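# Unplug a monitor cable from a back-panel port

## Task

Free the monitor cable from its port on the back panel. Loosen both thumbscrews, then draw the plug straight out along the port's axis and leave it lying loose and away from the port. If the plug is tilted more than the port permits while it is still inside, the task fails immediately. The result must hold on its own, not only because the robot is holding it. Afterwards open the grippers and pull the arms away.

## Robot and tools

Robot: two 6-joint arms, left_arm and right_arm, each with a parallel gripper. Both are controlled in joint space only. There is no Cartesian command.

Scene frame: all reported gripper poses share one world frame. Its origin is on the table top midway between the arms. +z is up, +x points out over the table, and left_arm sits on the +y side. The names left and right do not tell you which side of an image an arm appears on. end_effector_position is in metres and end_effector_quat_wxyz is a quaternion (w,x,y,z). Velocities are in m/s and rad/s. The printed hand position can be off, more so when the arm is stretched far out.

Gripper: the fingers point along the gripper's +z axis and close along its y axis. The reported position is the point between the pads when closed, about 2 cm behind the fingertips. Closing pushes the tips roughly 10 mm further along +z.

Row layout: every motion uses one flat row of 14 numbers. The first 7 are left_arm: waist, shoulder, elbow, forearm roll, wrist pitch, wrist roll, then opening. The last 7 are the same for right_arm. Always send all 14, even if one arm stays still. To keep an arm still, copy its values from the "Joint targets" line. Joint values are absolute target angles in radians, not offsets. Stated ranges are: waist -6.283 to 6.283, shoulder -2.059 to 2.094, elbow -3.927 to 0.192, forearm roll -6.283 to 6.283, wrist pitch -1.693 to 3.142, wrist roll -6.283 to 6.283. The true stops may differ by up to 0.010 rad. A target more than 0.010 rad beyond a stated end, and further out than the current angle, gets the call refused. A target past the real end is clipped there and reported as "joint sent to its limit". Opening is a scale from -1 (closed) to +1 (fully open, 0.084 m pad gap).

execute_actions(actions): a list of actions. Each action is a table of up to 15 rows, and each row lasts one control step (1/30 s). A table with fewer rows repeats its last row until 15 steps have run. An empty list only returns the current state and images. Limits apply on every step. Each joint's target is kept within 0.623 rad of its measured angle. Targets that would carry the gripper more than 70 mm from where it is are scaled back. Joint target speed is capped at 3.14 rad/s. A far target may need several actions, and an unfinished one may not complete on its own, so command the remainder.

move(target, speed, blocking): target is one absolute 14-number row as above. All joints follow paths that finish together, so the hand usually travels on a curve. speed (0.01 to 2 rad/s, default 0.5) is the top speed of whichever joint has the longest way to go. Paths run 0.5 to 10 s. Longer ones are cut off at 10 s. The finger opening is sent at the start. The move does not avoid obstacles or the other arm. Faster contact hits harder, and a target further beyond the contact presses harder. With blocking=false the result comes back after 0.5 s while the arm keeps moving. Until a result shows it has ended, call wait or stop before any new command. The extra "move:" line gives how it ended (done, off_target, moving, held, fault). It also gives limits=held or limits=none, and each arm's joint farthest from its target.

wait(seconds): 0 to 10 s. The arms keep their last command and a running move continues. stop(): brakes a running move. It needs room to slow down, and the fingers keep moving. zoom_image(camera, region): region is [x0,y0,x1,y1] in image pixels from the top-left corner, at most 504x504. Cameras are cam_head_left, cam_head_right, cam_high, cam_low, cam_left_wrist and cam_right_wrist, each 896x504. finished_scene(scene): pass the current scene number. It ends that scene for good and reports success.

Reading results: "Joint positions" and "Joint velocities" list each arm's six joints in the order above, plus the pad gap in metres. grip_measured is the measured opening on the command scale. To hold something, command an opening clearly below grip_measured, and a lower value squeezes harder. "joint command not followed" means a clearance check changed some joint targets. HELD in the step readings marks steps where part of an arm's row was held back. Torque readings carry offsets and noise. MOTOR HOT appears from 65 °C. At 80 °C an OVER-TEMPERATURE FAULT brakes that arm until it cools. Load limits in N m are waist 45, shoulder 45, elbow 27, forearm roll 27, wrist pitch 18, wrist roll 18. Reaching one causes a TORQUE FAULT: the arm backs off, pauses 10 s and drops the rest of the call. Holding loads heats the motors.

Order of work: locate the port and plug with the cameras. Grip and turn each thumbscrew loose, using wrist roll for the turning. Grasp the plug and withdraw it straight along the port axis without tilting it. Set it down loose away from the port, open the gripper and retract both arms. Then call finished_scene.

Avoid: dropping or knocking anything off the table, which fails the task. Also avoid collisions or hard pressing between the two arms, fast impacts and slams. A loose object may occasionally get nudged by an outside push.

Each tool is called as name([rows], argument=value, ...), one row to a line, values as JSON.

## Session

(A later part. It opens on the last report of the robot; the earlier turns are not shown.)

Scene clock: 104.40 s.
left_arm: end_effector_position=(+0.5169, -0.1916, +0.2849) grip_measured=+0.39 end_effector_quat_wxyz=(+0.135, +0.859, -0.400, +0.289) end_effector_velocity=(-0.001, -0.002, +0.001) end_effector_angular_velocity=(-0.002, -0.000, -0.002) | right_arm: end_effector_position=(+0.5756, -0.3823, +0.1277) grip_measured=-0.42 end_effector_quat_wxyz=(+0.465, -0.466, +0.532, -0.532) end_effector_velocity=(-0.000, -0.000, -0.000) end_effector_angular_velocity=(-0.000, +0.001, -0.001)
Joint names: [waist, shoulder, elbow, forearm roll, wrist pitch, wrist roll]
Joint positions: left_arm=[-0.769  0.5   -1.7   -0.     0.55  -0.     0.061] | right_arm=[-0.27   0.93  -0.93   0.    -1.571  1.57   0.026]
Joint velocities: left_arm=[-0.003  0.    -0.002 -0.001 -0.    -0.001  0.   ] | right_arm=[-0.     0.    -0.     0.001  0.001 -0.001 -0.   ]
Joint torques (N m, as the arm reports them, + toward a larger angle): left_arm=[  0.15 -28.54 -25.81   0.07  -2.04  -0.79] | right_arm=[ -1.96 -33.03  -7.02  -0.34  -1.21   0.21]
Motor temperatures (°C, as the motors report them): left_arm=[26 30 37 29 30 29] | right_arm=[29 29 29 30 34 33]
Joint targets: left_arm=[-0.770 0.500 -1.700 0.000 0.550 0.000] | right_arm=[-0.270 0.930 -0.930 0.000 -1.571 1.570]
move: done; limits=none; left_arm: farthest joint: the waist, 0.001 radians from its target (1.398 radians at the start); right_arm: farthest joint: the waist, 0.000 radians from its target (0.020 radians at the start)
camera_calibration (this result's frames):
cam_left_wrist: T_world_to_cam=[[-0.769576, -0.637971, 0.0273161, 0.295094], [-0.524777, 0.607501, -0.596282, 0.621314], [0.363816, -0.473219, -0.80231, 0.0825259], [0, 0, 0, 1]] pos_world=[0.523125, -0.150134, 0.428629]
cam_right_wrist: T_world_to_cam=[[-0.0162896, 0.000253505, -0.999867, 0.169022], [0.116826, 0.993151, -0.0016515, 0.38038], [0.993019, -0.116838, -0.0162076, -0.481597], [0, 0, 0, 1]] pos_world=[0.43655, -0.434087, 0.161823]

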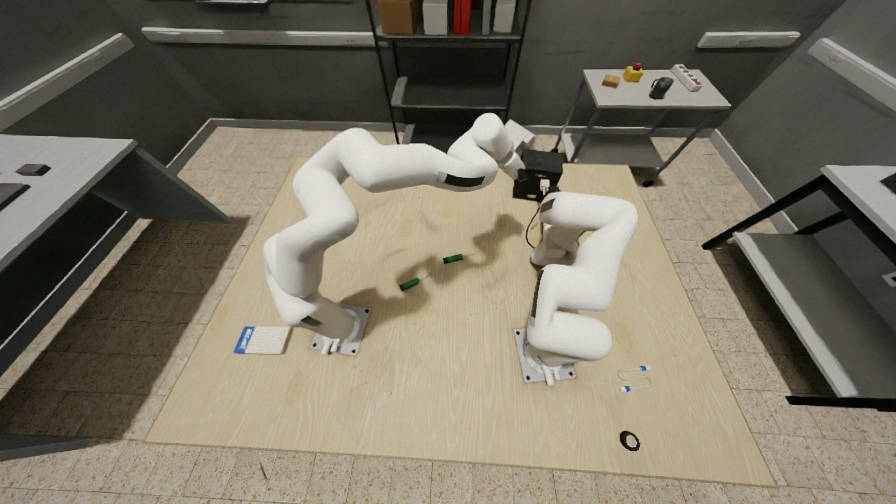

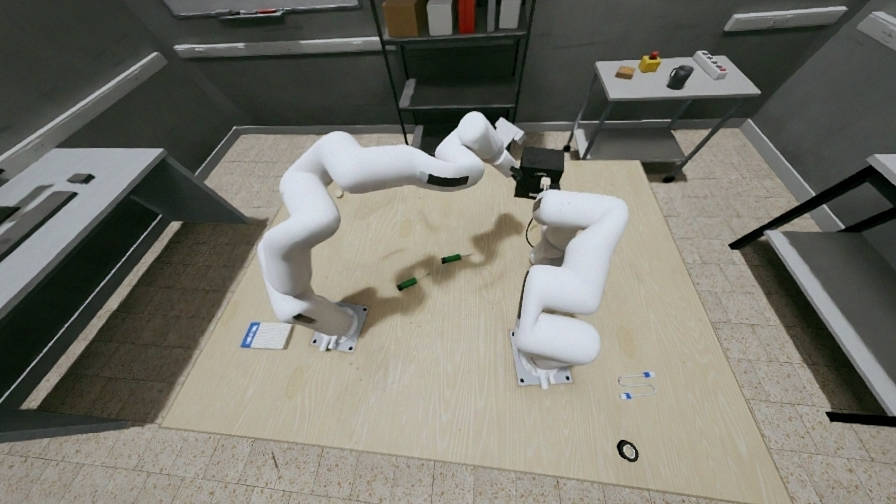

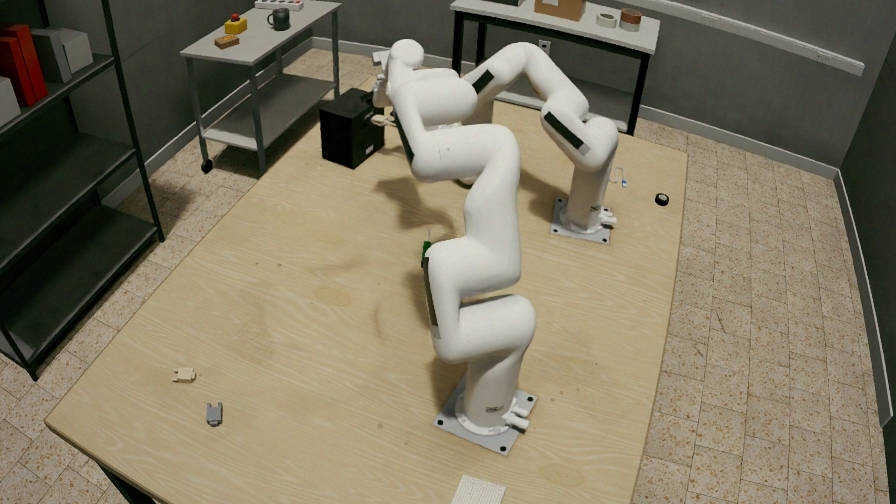

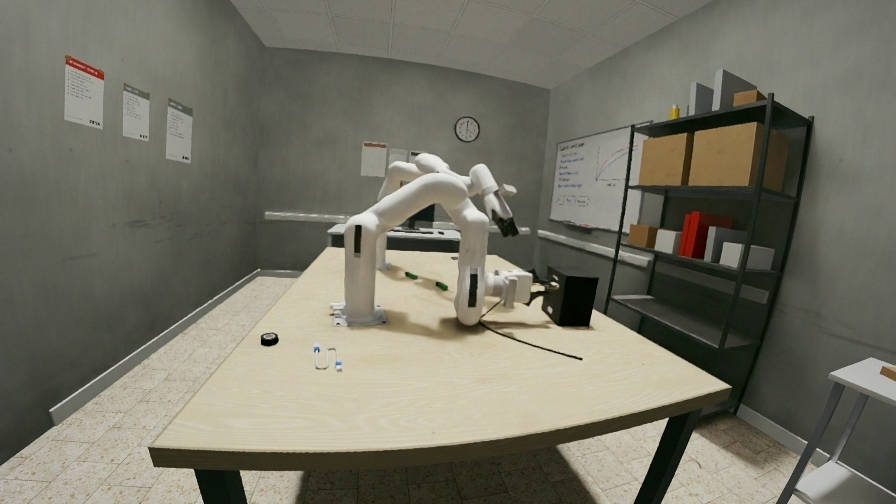

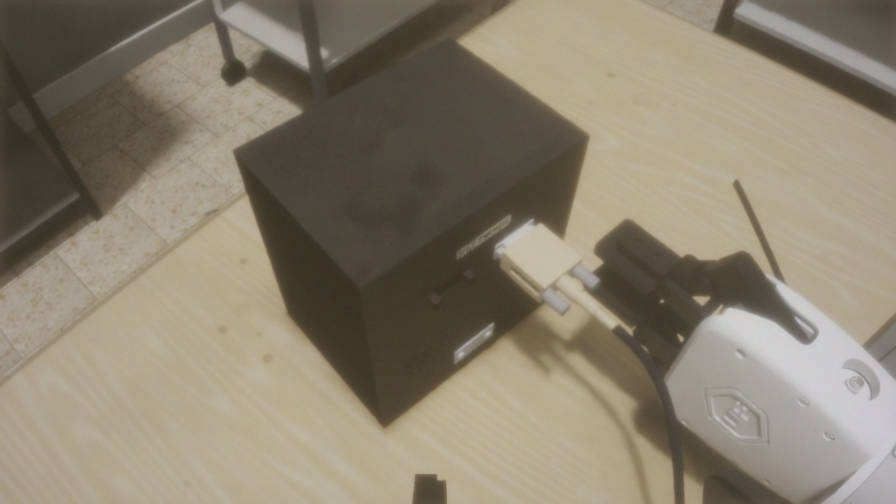

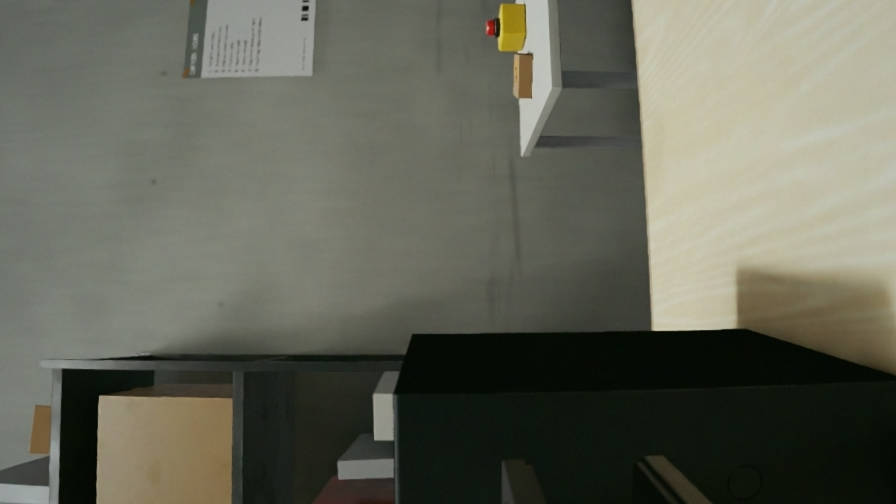

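move(target=[-0.77,0.5,-1.7,0,0.55,0,0.4,-0.3,0.75,-0.75,0,-1.571,1.57,-0.4])

move(target=[-0.77,0.5,-1.7,0,0.55,0,0.4,-0.216,0.75,-0.75,0,-1.571,0,0.5], speed=1)

move(target=[-0.77,0.5,-1.7,0,0.55,0,0.4,-0.216,0.925,-0.905,0,-1.591,0,0.5], speed=0.15)

Scene clock: 125.00 s.
left_arm: end_effector_position=(+0.5166, -0.1919, +0.2849) grip_measured=+0.39 end_effector_quat_wxyz=(+0.135, +0.859, -0.400, +0.289) end_effector_velocity=(+0.000, -0.000, +0.001) end_effector_angular_velocity=(-0.002, -0.001, -0.000) | right_arm: end_effector_position=(+0.5465, -0.3954, +0.1720) grip_measured=-0.42 end_effector_quat_wxyz=(+0.457, -0.458, +0.539, -0.539) end_effector_velocity=(-0.000, -0.000, +0.001) end_effector_angular_velocity=(-0.001, -0.002, -0.000)
Joint names: [waist, shoulder, elbow, forearm roll, wrist pitch, wrist roll]
Joint positions: left_arm=[-0.77   0.5   -1.7    0.     0.55   0.     0.061] | right_arm=[-0.3    0.751 -0.75  -0.    -1.571  1.57   0.026]
Joint velocities: left_arm=[ 0.    -0.001 -0.    -0.001 -0.     0.    -0.   ] | right_arm=[-0.    -0.004  0.003 -0.    -0.    -0.    -0.   ]
Joint torques (N m, as the arm reports them, + toward a larger angle): left_arm=[  1.09 -29.52 -25.96   0.41  -2.15  -0.33] | right_arm=[ -1.53 -30.34  -6.84  -0.35  -1.06   0.25]
Motor temperatures (°C, as the motors report them): left_arm=[26 30 38 29 30 29] | right_arm=[29 29 29 30 34 33]
Joint targets: left_arm=[-0.770 0.500 -1.700 0.000 0.550 0.000] | right_arm=[-0.300 0.750 -0.750 0.000 -1.571 1.570]
move: done; limits=none; left_arm: farthest joint: the waist, 0.000 radians from its target (0.000 radians at the start); right_arm: farthest joint: the shoulder, 0.001 radians from its target (0.180 radians at the start)
camera_calibration (this result's frames):
cam_left_wrist: T_world_to_cam=[[-0.769948, -0.637522, 0.0273061, 0.294948], [-0.524372, 0.607751, -0.596383, 0.621237], [0.363612, -0.473503, -0.802235, 0.0825558], [0, 0, 0, 1]] pos_world=[0.522836, -0.150432, 0.428671]
cam_right_wrist: T_world_to_cam=[[-0.0165757, 0.000790415, -0.999862, 0.213184], [0.146434, 0.989219, -0.00164557, 0.379063], [0.989082, -0.146441, -0.0165127, -0.462932], [0, 0, 0, 1]] pos_world=[0.405904, -0.442937, 0.206134]

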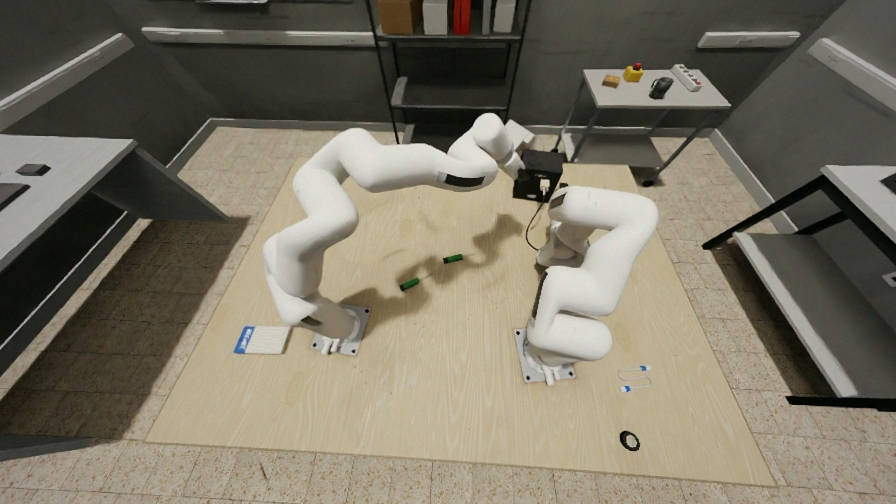

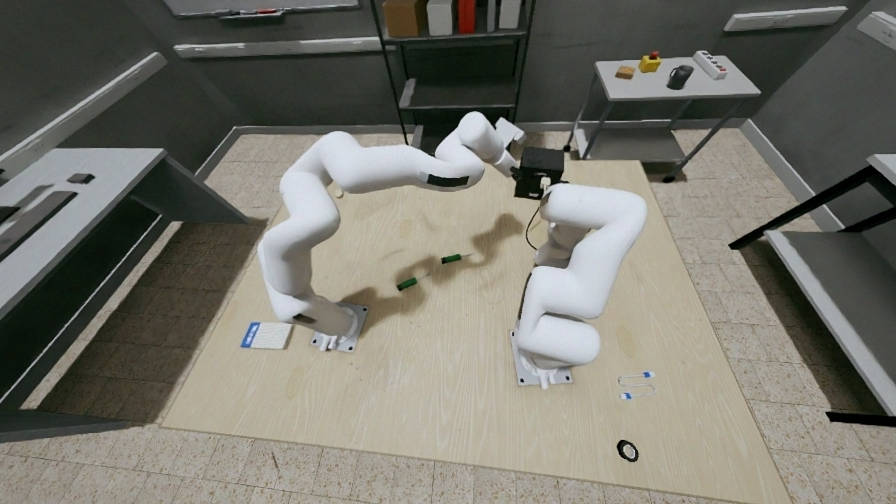

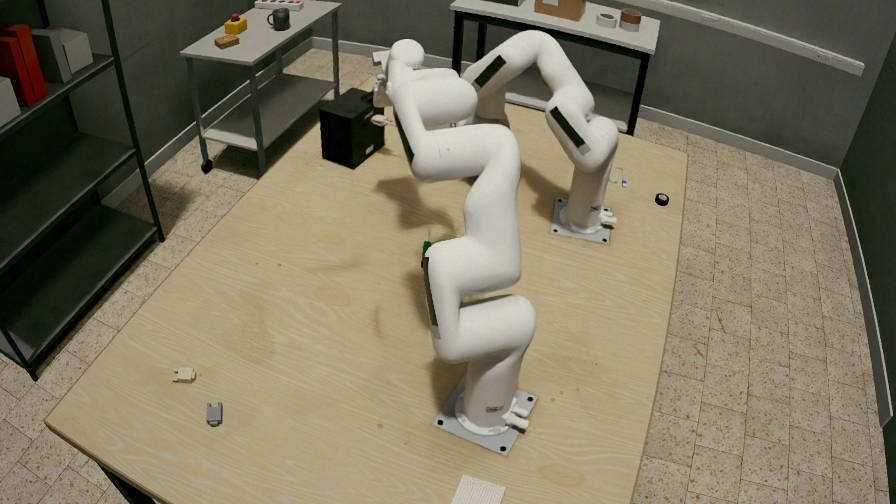

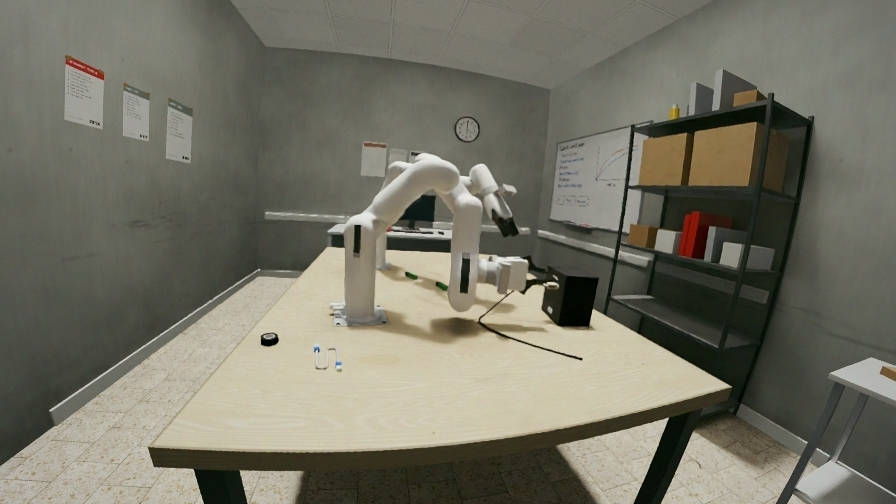

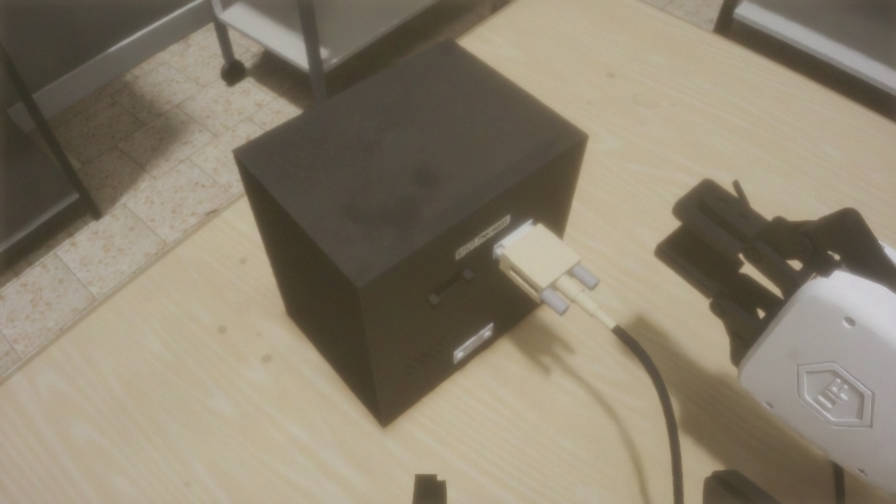

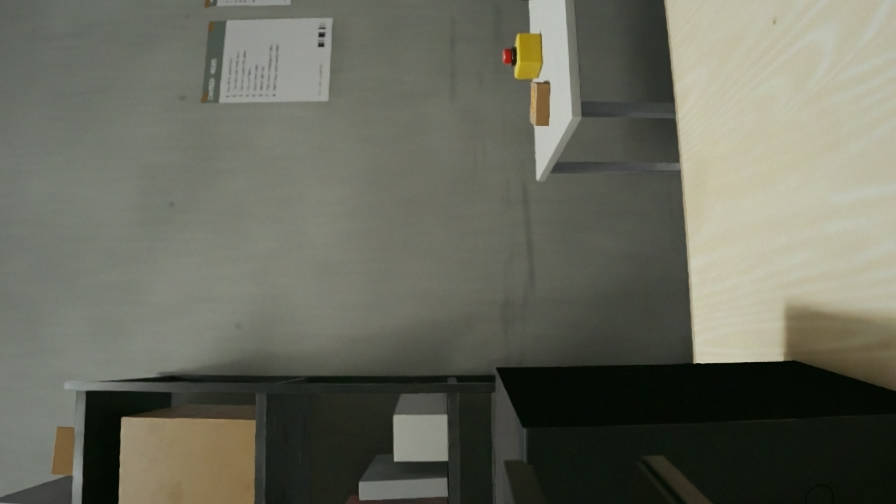

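Scene clock: 127.30 s.
left_arm: end_effector_position=(+0.5166, -0.1919, +0.2849) grip_measured=+0.39 end_effector_quat_wxyz=(+0.135, +0.859, -0.400, +0.289) end_effector_velocity=(+0.000, +0.000, -0.000) end_effector_angular_velocity=(+0.000, +0.000, +0.000) | right_arm: end_effector_position=(+0.5521, -0.3486, +0.1722) grip_measured=+0.49 end_effector_quat_wxyz=(+0.028, +0.706, -0.028, +0.707) end_effector_velocity=(-0.000, -0.001, -0.000) end_effector_angular_velocity=(-0.003, +0.001, -0.001)
Joint names: [waist, shoulder, elbow, forearm roll, wrist pitch, wrist roll]
Joint positions: left_arm=[-0.77   0.5   -1.7    0.     0.55  -0.     0.061] | right_arm=[-0.216  0.75  -0.75   0.    -1.571  0.     0.065]
Joint velocities: left_arm=[ 0.001  0.     0.    -0.     0.     0.001 -0.   ] | right_arm=[-0.001  0.001  0.    -0.    -0.    -0.003  0.   ]
Joint torques (N m, as the arm reports them, + toward a larger angle): left_arm=[  0.56 -29.27 -25.93   0.5   -2.53  -0.62] | right_arm=[ -1.75 -30.01  -6.8   -0.2   -1.21   0.32]
Motor temperatures (°C, as the motors report them): left_arm=[26 30 38 29 30 29] | right_arm=[29 29 29 30 34 33]
Joint targets: left_arm=[-0.770 0.500 -1.700 0.000 0.550 0.000] | right_arm=[-0.216 0.750 -0.750 0.000 -1.571 -0.000]
move: done; limits=none; left_arm: farthest joint: the waist, 0.000 radians from its target (0.000 radians at the start); right_arm: farthest joint: the waist, 0.000 radians from its target (0.084 radians at the start)
camera_calibration (this result's frames):
cam_left_wrist: T_world_to_cam=[[-0.769948, -0.637522, 0.0273061, 0.294948], [-0.524372, 0.607751, -0.596383, 0.621237], [0.363612, -0.473503, -0.802235, 0.0825558], [0, 0, 0, 1]] pos_world=[0.522836, -0.150432, 0.428671]
cam_right_wrist: T_world_to_cam=[[-0.0956947, -0.99541, 0.000890245, -0.262492], [-0.016114, 0.0006549, -0.99987, 0.24906], [0.99528, -0.0956966, -0.0161027, -0.447485], [0, 0, 0, 1]] pos_world=[0.424267, -0.304273, 0.242056]

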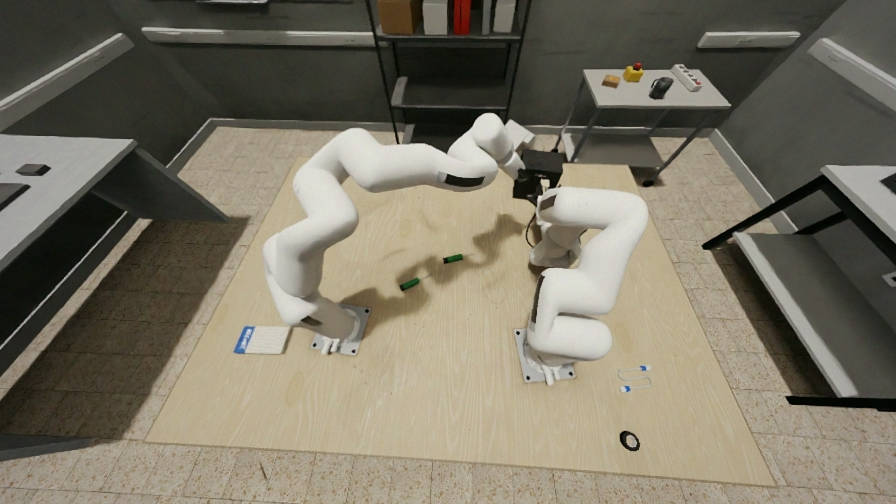

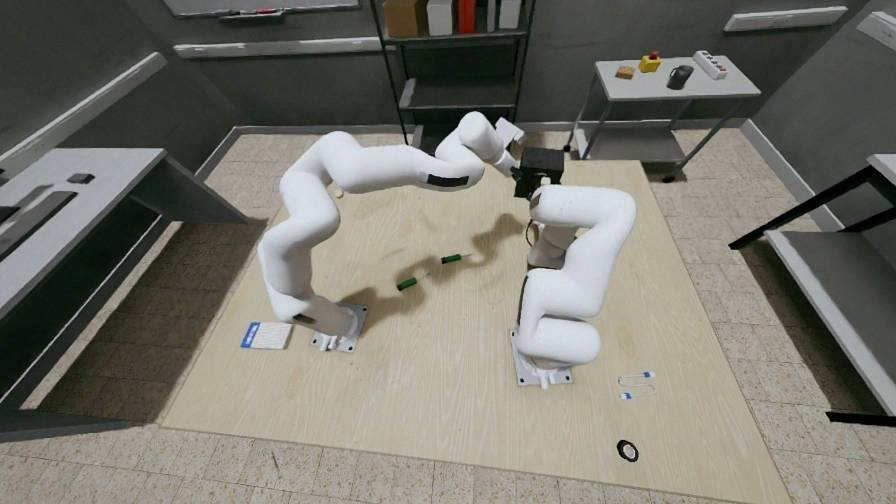

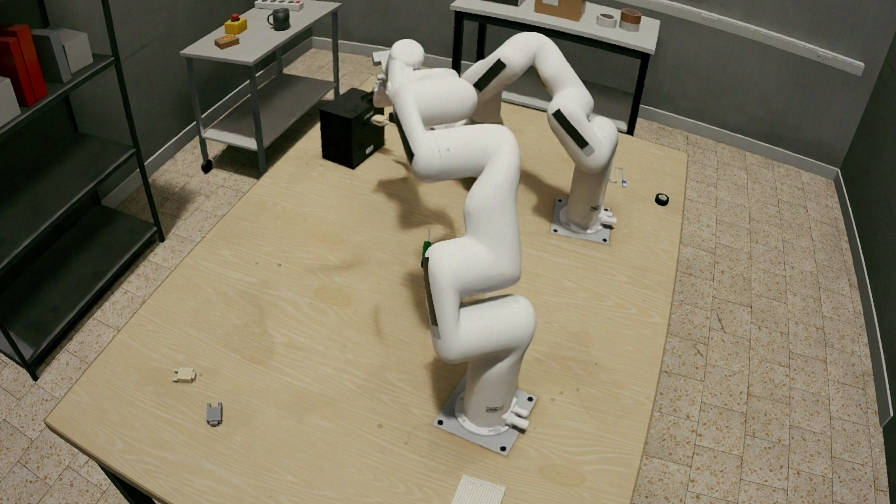

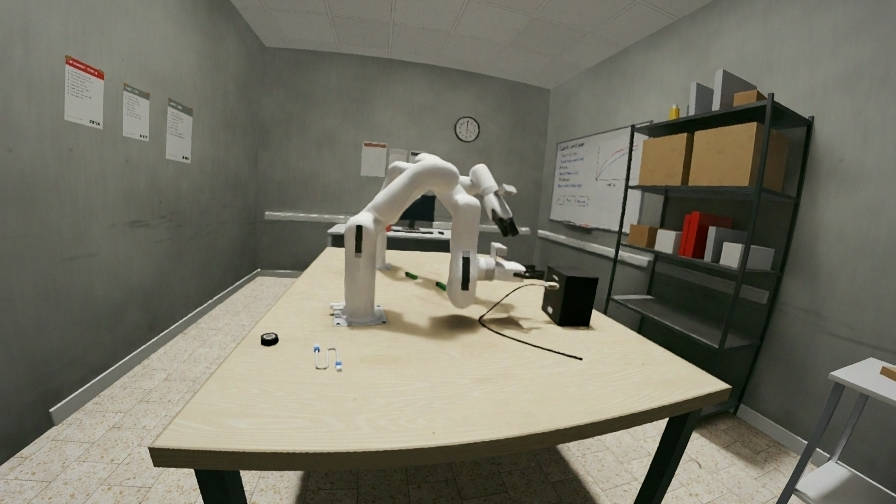

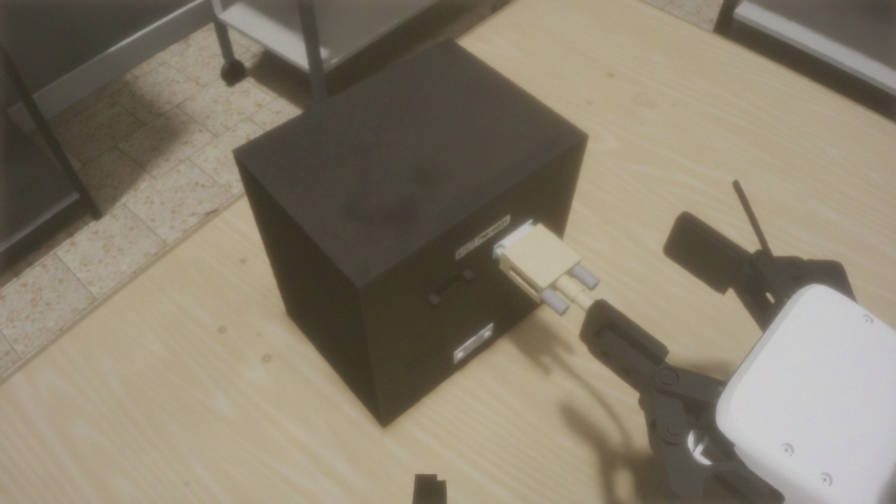

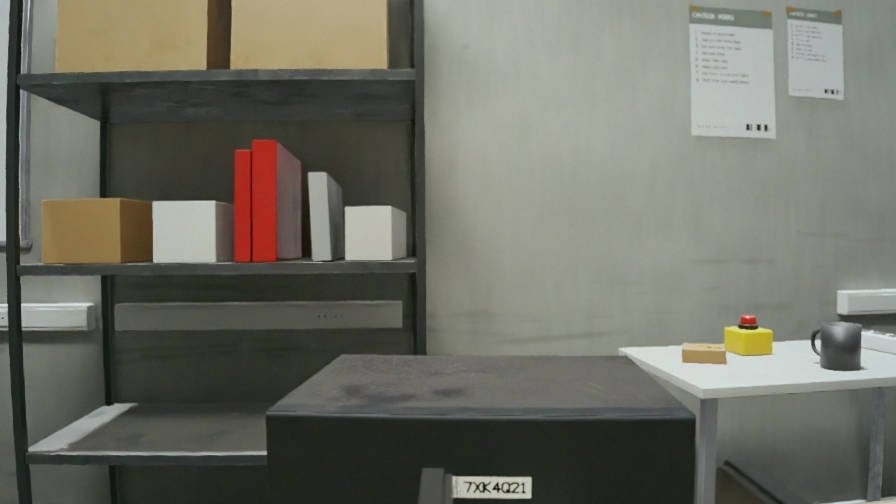

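Scene clock: 128.87 s.
left_arm: end_effector_position=(+0.5166, -0.1919, +0.2849) grip_measured=+0.39 end_effector_quat_wxyz=(+0.135, +0.859, -0.400, +0.289) end_effector_velocity=(+0.000, +0.001, -0.001) end_effector_angular_velocity=(+0.001, +0.001, +0.002) | right_arm: end_effector_position=(+0.5715, -0.3501, +0.1278) grip_measured=+0.49 end_effector_quat_wxyz=(+0.028, +0.706, -0.028, +0.707) end_effector_velocity=(+0.000, -0.000, -0.001) end_effector_angular_velocity=(+0.002, +0.002, -0.001)
Joint names: [waist, shoulder, elbow, forearm roll, wrist pitch, wrist roll]
Joint positions: left_arm=[-0.77   0.5   -1.7   -0.     0.55   0.     0.061] | right_arm=[-0.216  0.925 -0.905 -0.    -1.591  0.     0.065]
Joint velocities: left_arm=[ 0.001  0.001  0.001  0.     0.    -0.001  0.   ] | right_arm=[-0.     0.002 -0.002  0.001  0.002  0.002  0.   ]
Joint torques (N m, as the arm reports them, + toward a larger angle): left_arm=[  1.45 -29.26 -26.    -0.12  -2.46  -0.59] | right_arm=[ -2.17 -31.61  -6.13  -0.2   -1.12   0.39]
Motor temperatures (°C, as the motors report them): left_arm=[26 30 38 29 30 29] | right_arm=[29 30 29 30 34 33]
Joint targets: left_arm=[-0.770 0.500 -1.700 0.000 0.550 0.000] | right_arm=[-0.216 0.925 -0.905 0.000 -1.591 0.000]
move: done; limits=none; left_arm: farthest joint: the waist, 0.000 radians from its target (0.000 radians at the start); right_arm: farthest joint: the waist, 0.000 radians from its target (0.000 radians at the start)
camera_calibration (this result's frames):
cam_left_wrist: T_world_to_cam=[[-0.769948, -0.637522, 0.0273061, 0.294948], [-0.524372, 0.607751, -0.596383, 0.621237], [0.363612, -0.473503, -0.802235, 0.0825558], [0, 0, 0, 1]] pos_world=[0.522836, -0.150432, 0.428671]
cam_right_wrist: T_world_to_cam=[[-0.0956395, -0.995415, 0.00110875, -0.262164], [-0.0158635, 0.000410445, -0.999874, 0.20466], [0.99529, -0.095645, -0.01583, -0.467687], [0, 0, 0, 1]] pos_world=[0.443658, -0.305778, 0.197521]

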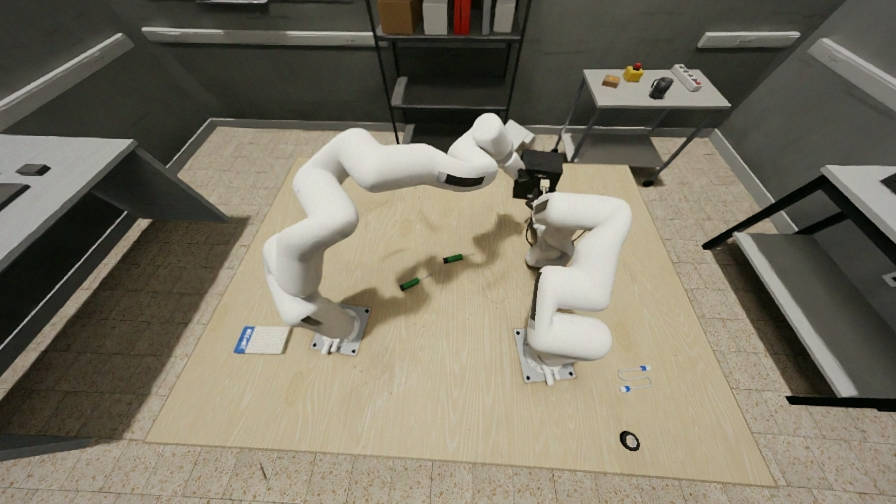

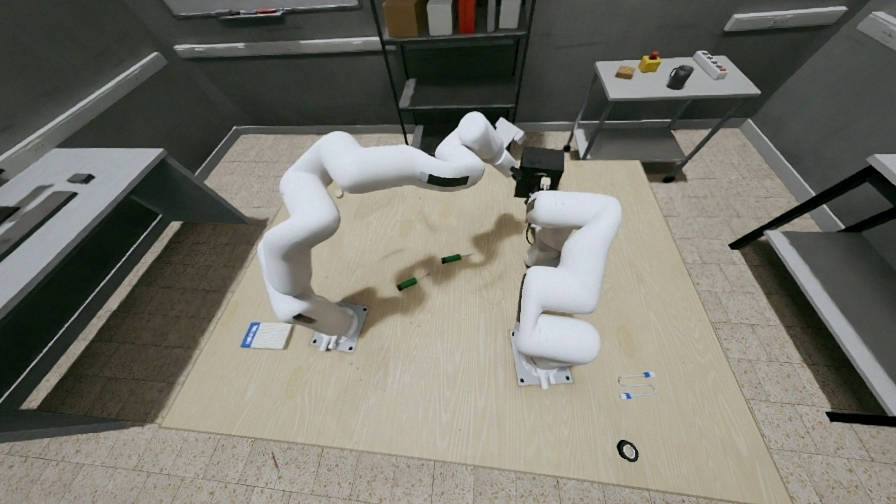

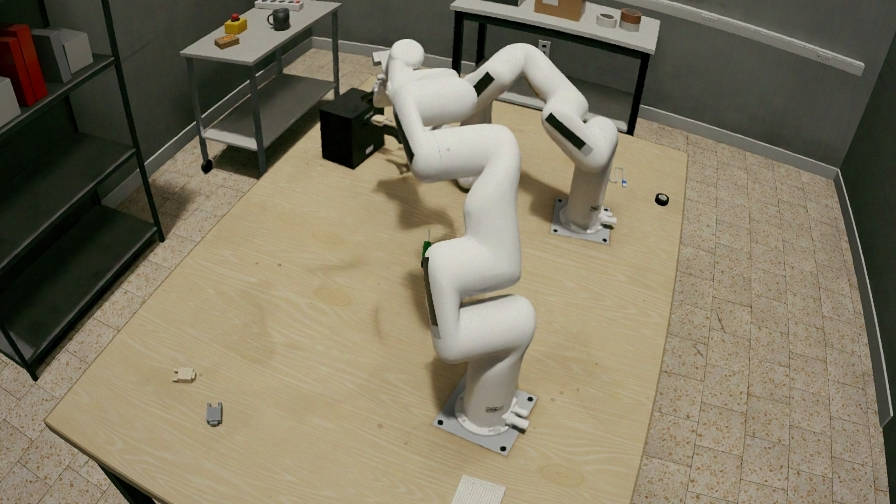

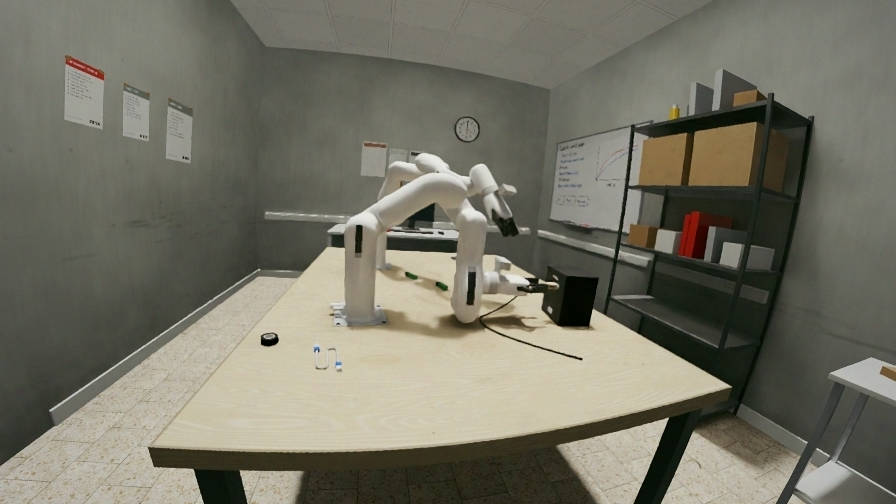

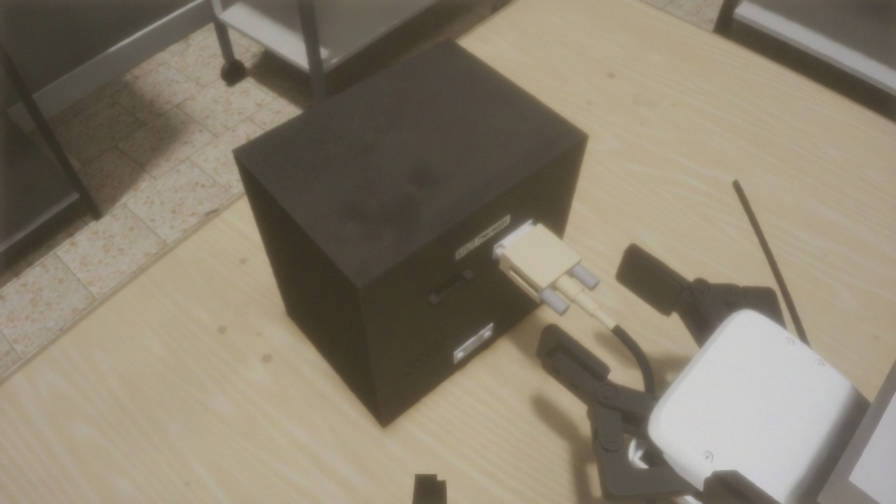

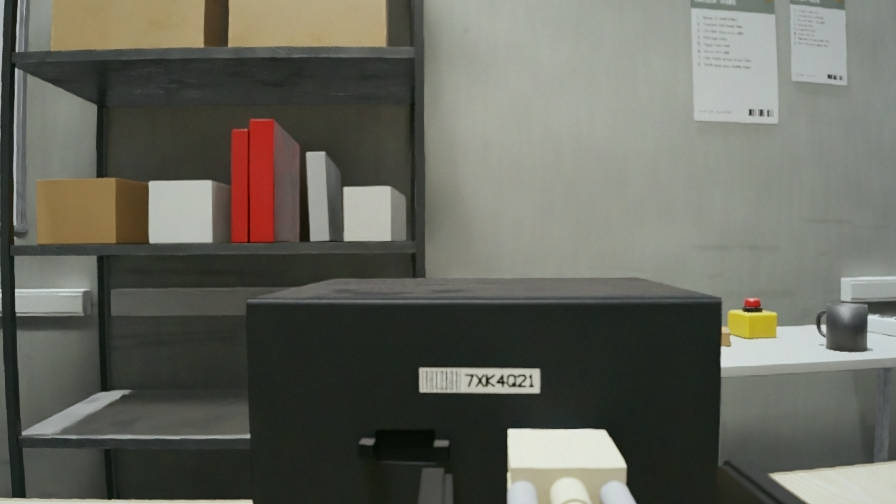

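move(target=[-0.77,0.5,-1.7,0,0.55,0,0.4,-0.147,0.935,-0.95,0.16,-1.556,0,0], speed=0.15)

Scene clock: 138.27 s.
left_arm: end_effector_position=(+0.5166, -0.1919, +0.2849) grip_measured=+0.39 end_effector_quat_wxyz=(+0.135, +0.859, -0.400, +0.289) end_effector_velocity=(-0.000, -0.001, +0.001) end_effector_angular_velocity=(-0.001, -0.002, -0.002) | right_arm: end_effector_position=(+0.5829, -0.3504, +0.1275) grip_measured=-0.01 end_effector_quat_wxyz=(+0.059, +0.705, -0.061, +0.705) end_effector_velocity=(+0.000, +0.000, +0.001) end_effector_angular_velocity=(+0.000, -0.002, -0.001)
Joint names: [waist, shoulder, elbow, forearm roll, wrist pitch, wrist roll]
Joint positions: left_arm=[-0.77   0.5   -1.7   -0.     0.55   0.     0.061] | right_arm=[-0.147  0.935 -0.95   0.16  -1.556 -0.     0.044]
Joint velocities: left_arm=[-0.001  0.    -0.002 -0.     0.     0.001  0.   ] | right_arm=[ 0.002 -0.001 -0.001  0.003  0.     0.     0.   ]
Joint torques (N m, as the arm reports them, + toward a larger angle): left_arm=[  1.31 -28.96 -26.15   0.31  -2.    -0.46] | right_arm=[ -2.47 -34.91  -8.47  -0.1   -1.36   0.49]
Motor temperatures (°C, as the motors report them): left_arm=[26 31 39 29 30 29] | right_arm=[29 30 29 30 34 33]
Joint targets: left_arm=[-0.770 0.500 -1.700 0.000 0.550 0.000] | right_arm=[-0.147 0.935 -0.950 0.160 -1.556 0.000]
move: done; limits=none; left_arm: farthest joint: the waist, 0.000 radians from its target (0.000 radians at the start); right_arm: farthest joint: the waist, 0.000 radians from its target (0.069 radians at the start)
camera_calibration (this result's frames):
cam_left_wrist: T_world_to_cam=[[-0.769949, -0.637522, 0.0273061, 0.294948], [-0.524372, 0.607751, -0.596383, 0.621237], [0.363612, -0.473503, -0.802235, 0.0825558], [0, 0, 0, 1]] pos_world=[0.522836, -0.150432, 0.428671]
cam_right_wrist: T_world_to_cam=[[-0.185558, -0.982632, -0.00122285, -0.204167], [-0.016047, 0.00427457, -0.999862, 0.206045], [0.982502, -0.185513, -0.0165614, -0.502975], [0, 0, 0, 1]] pos_world=[0.459596, -0.29481, 0.197437]

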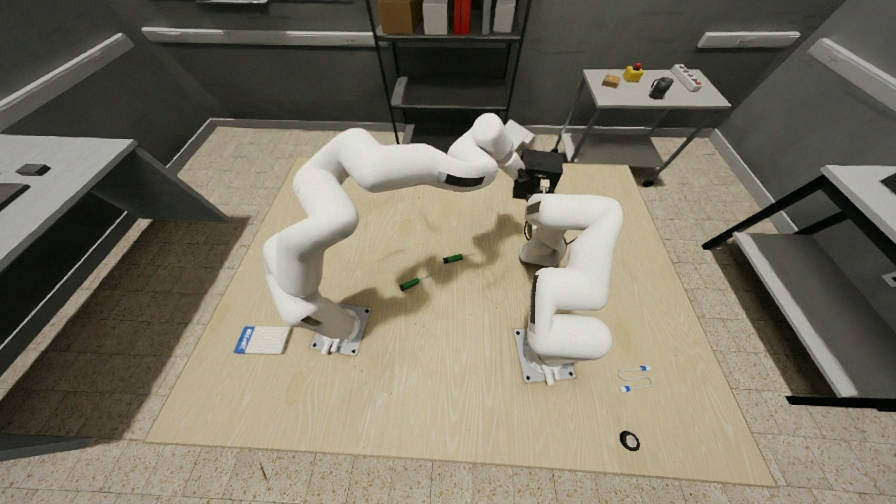

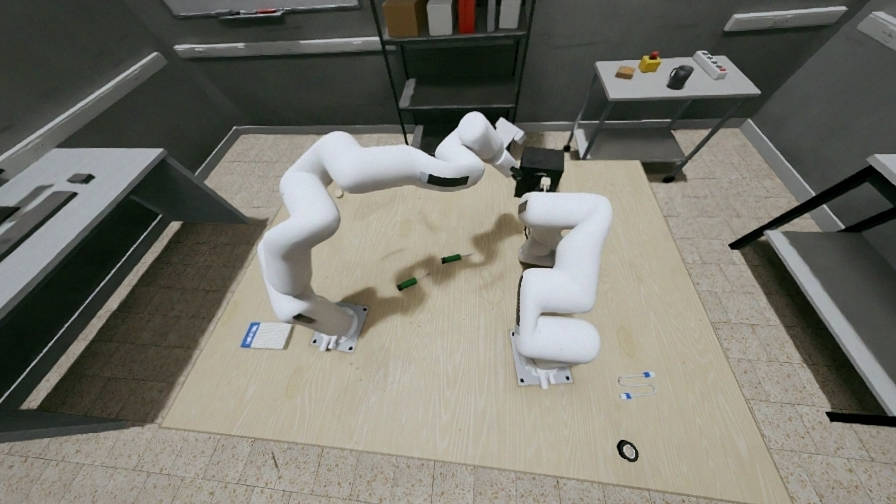

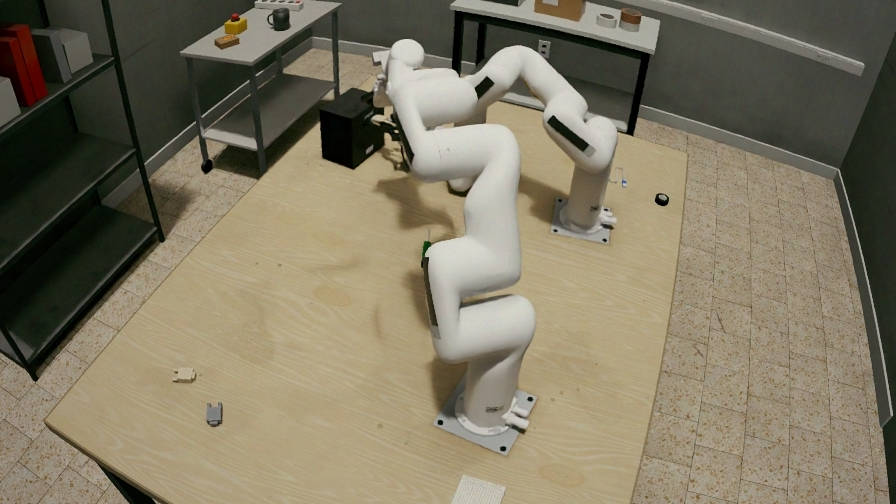

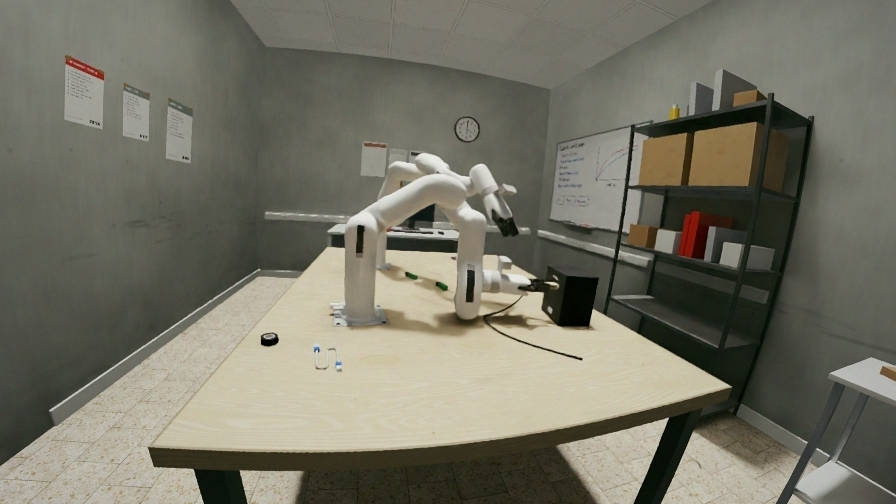

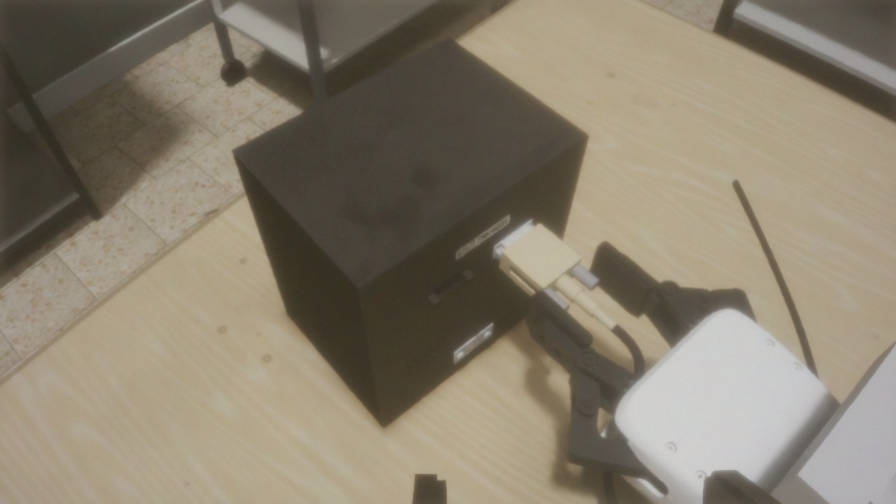

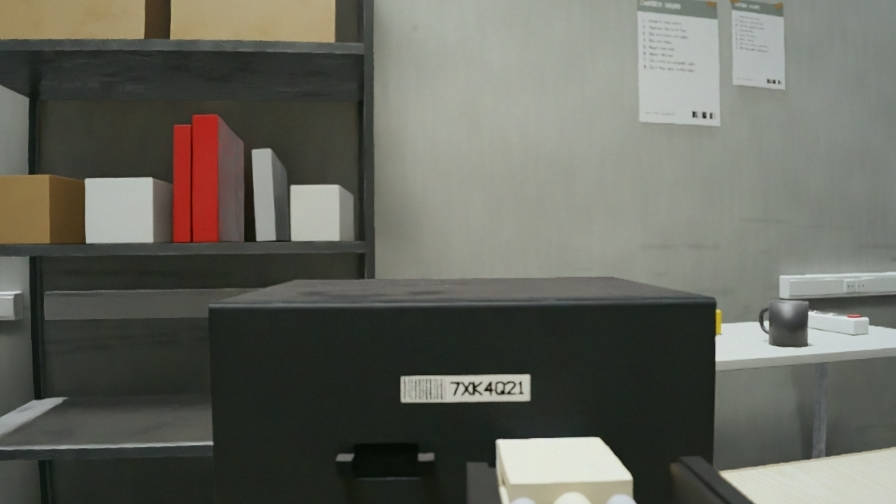

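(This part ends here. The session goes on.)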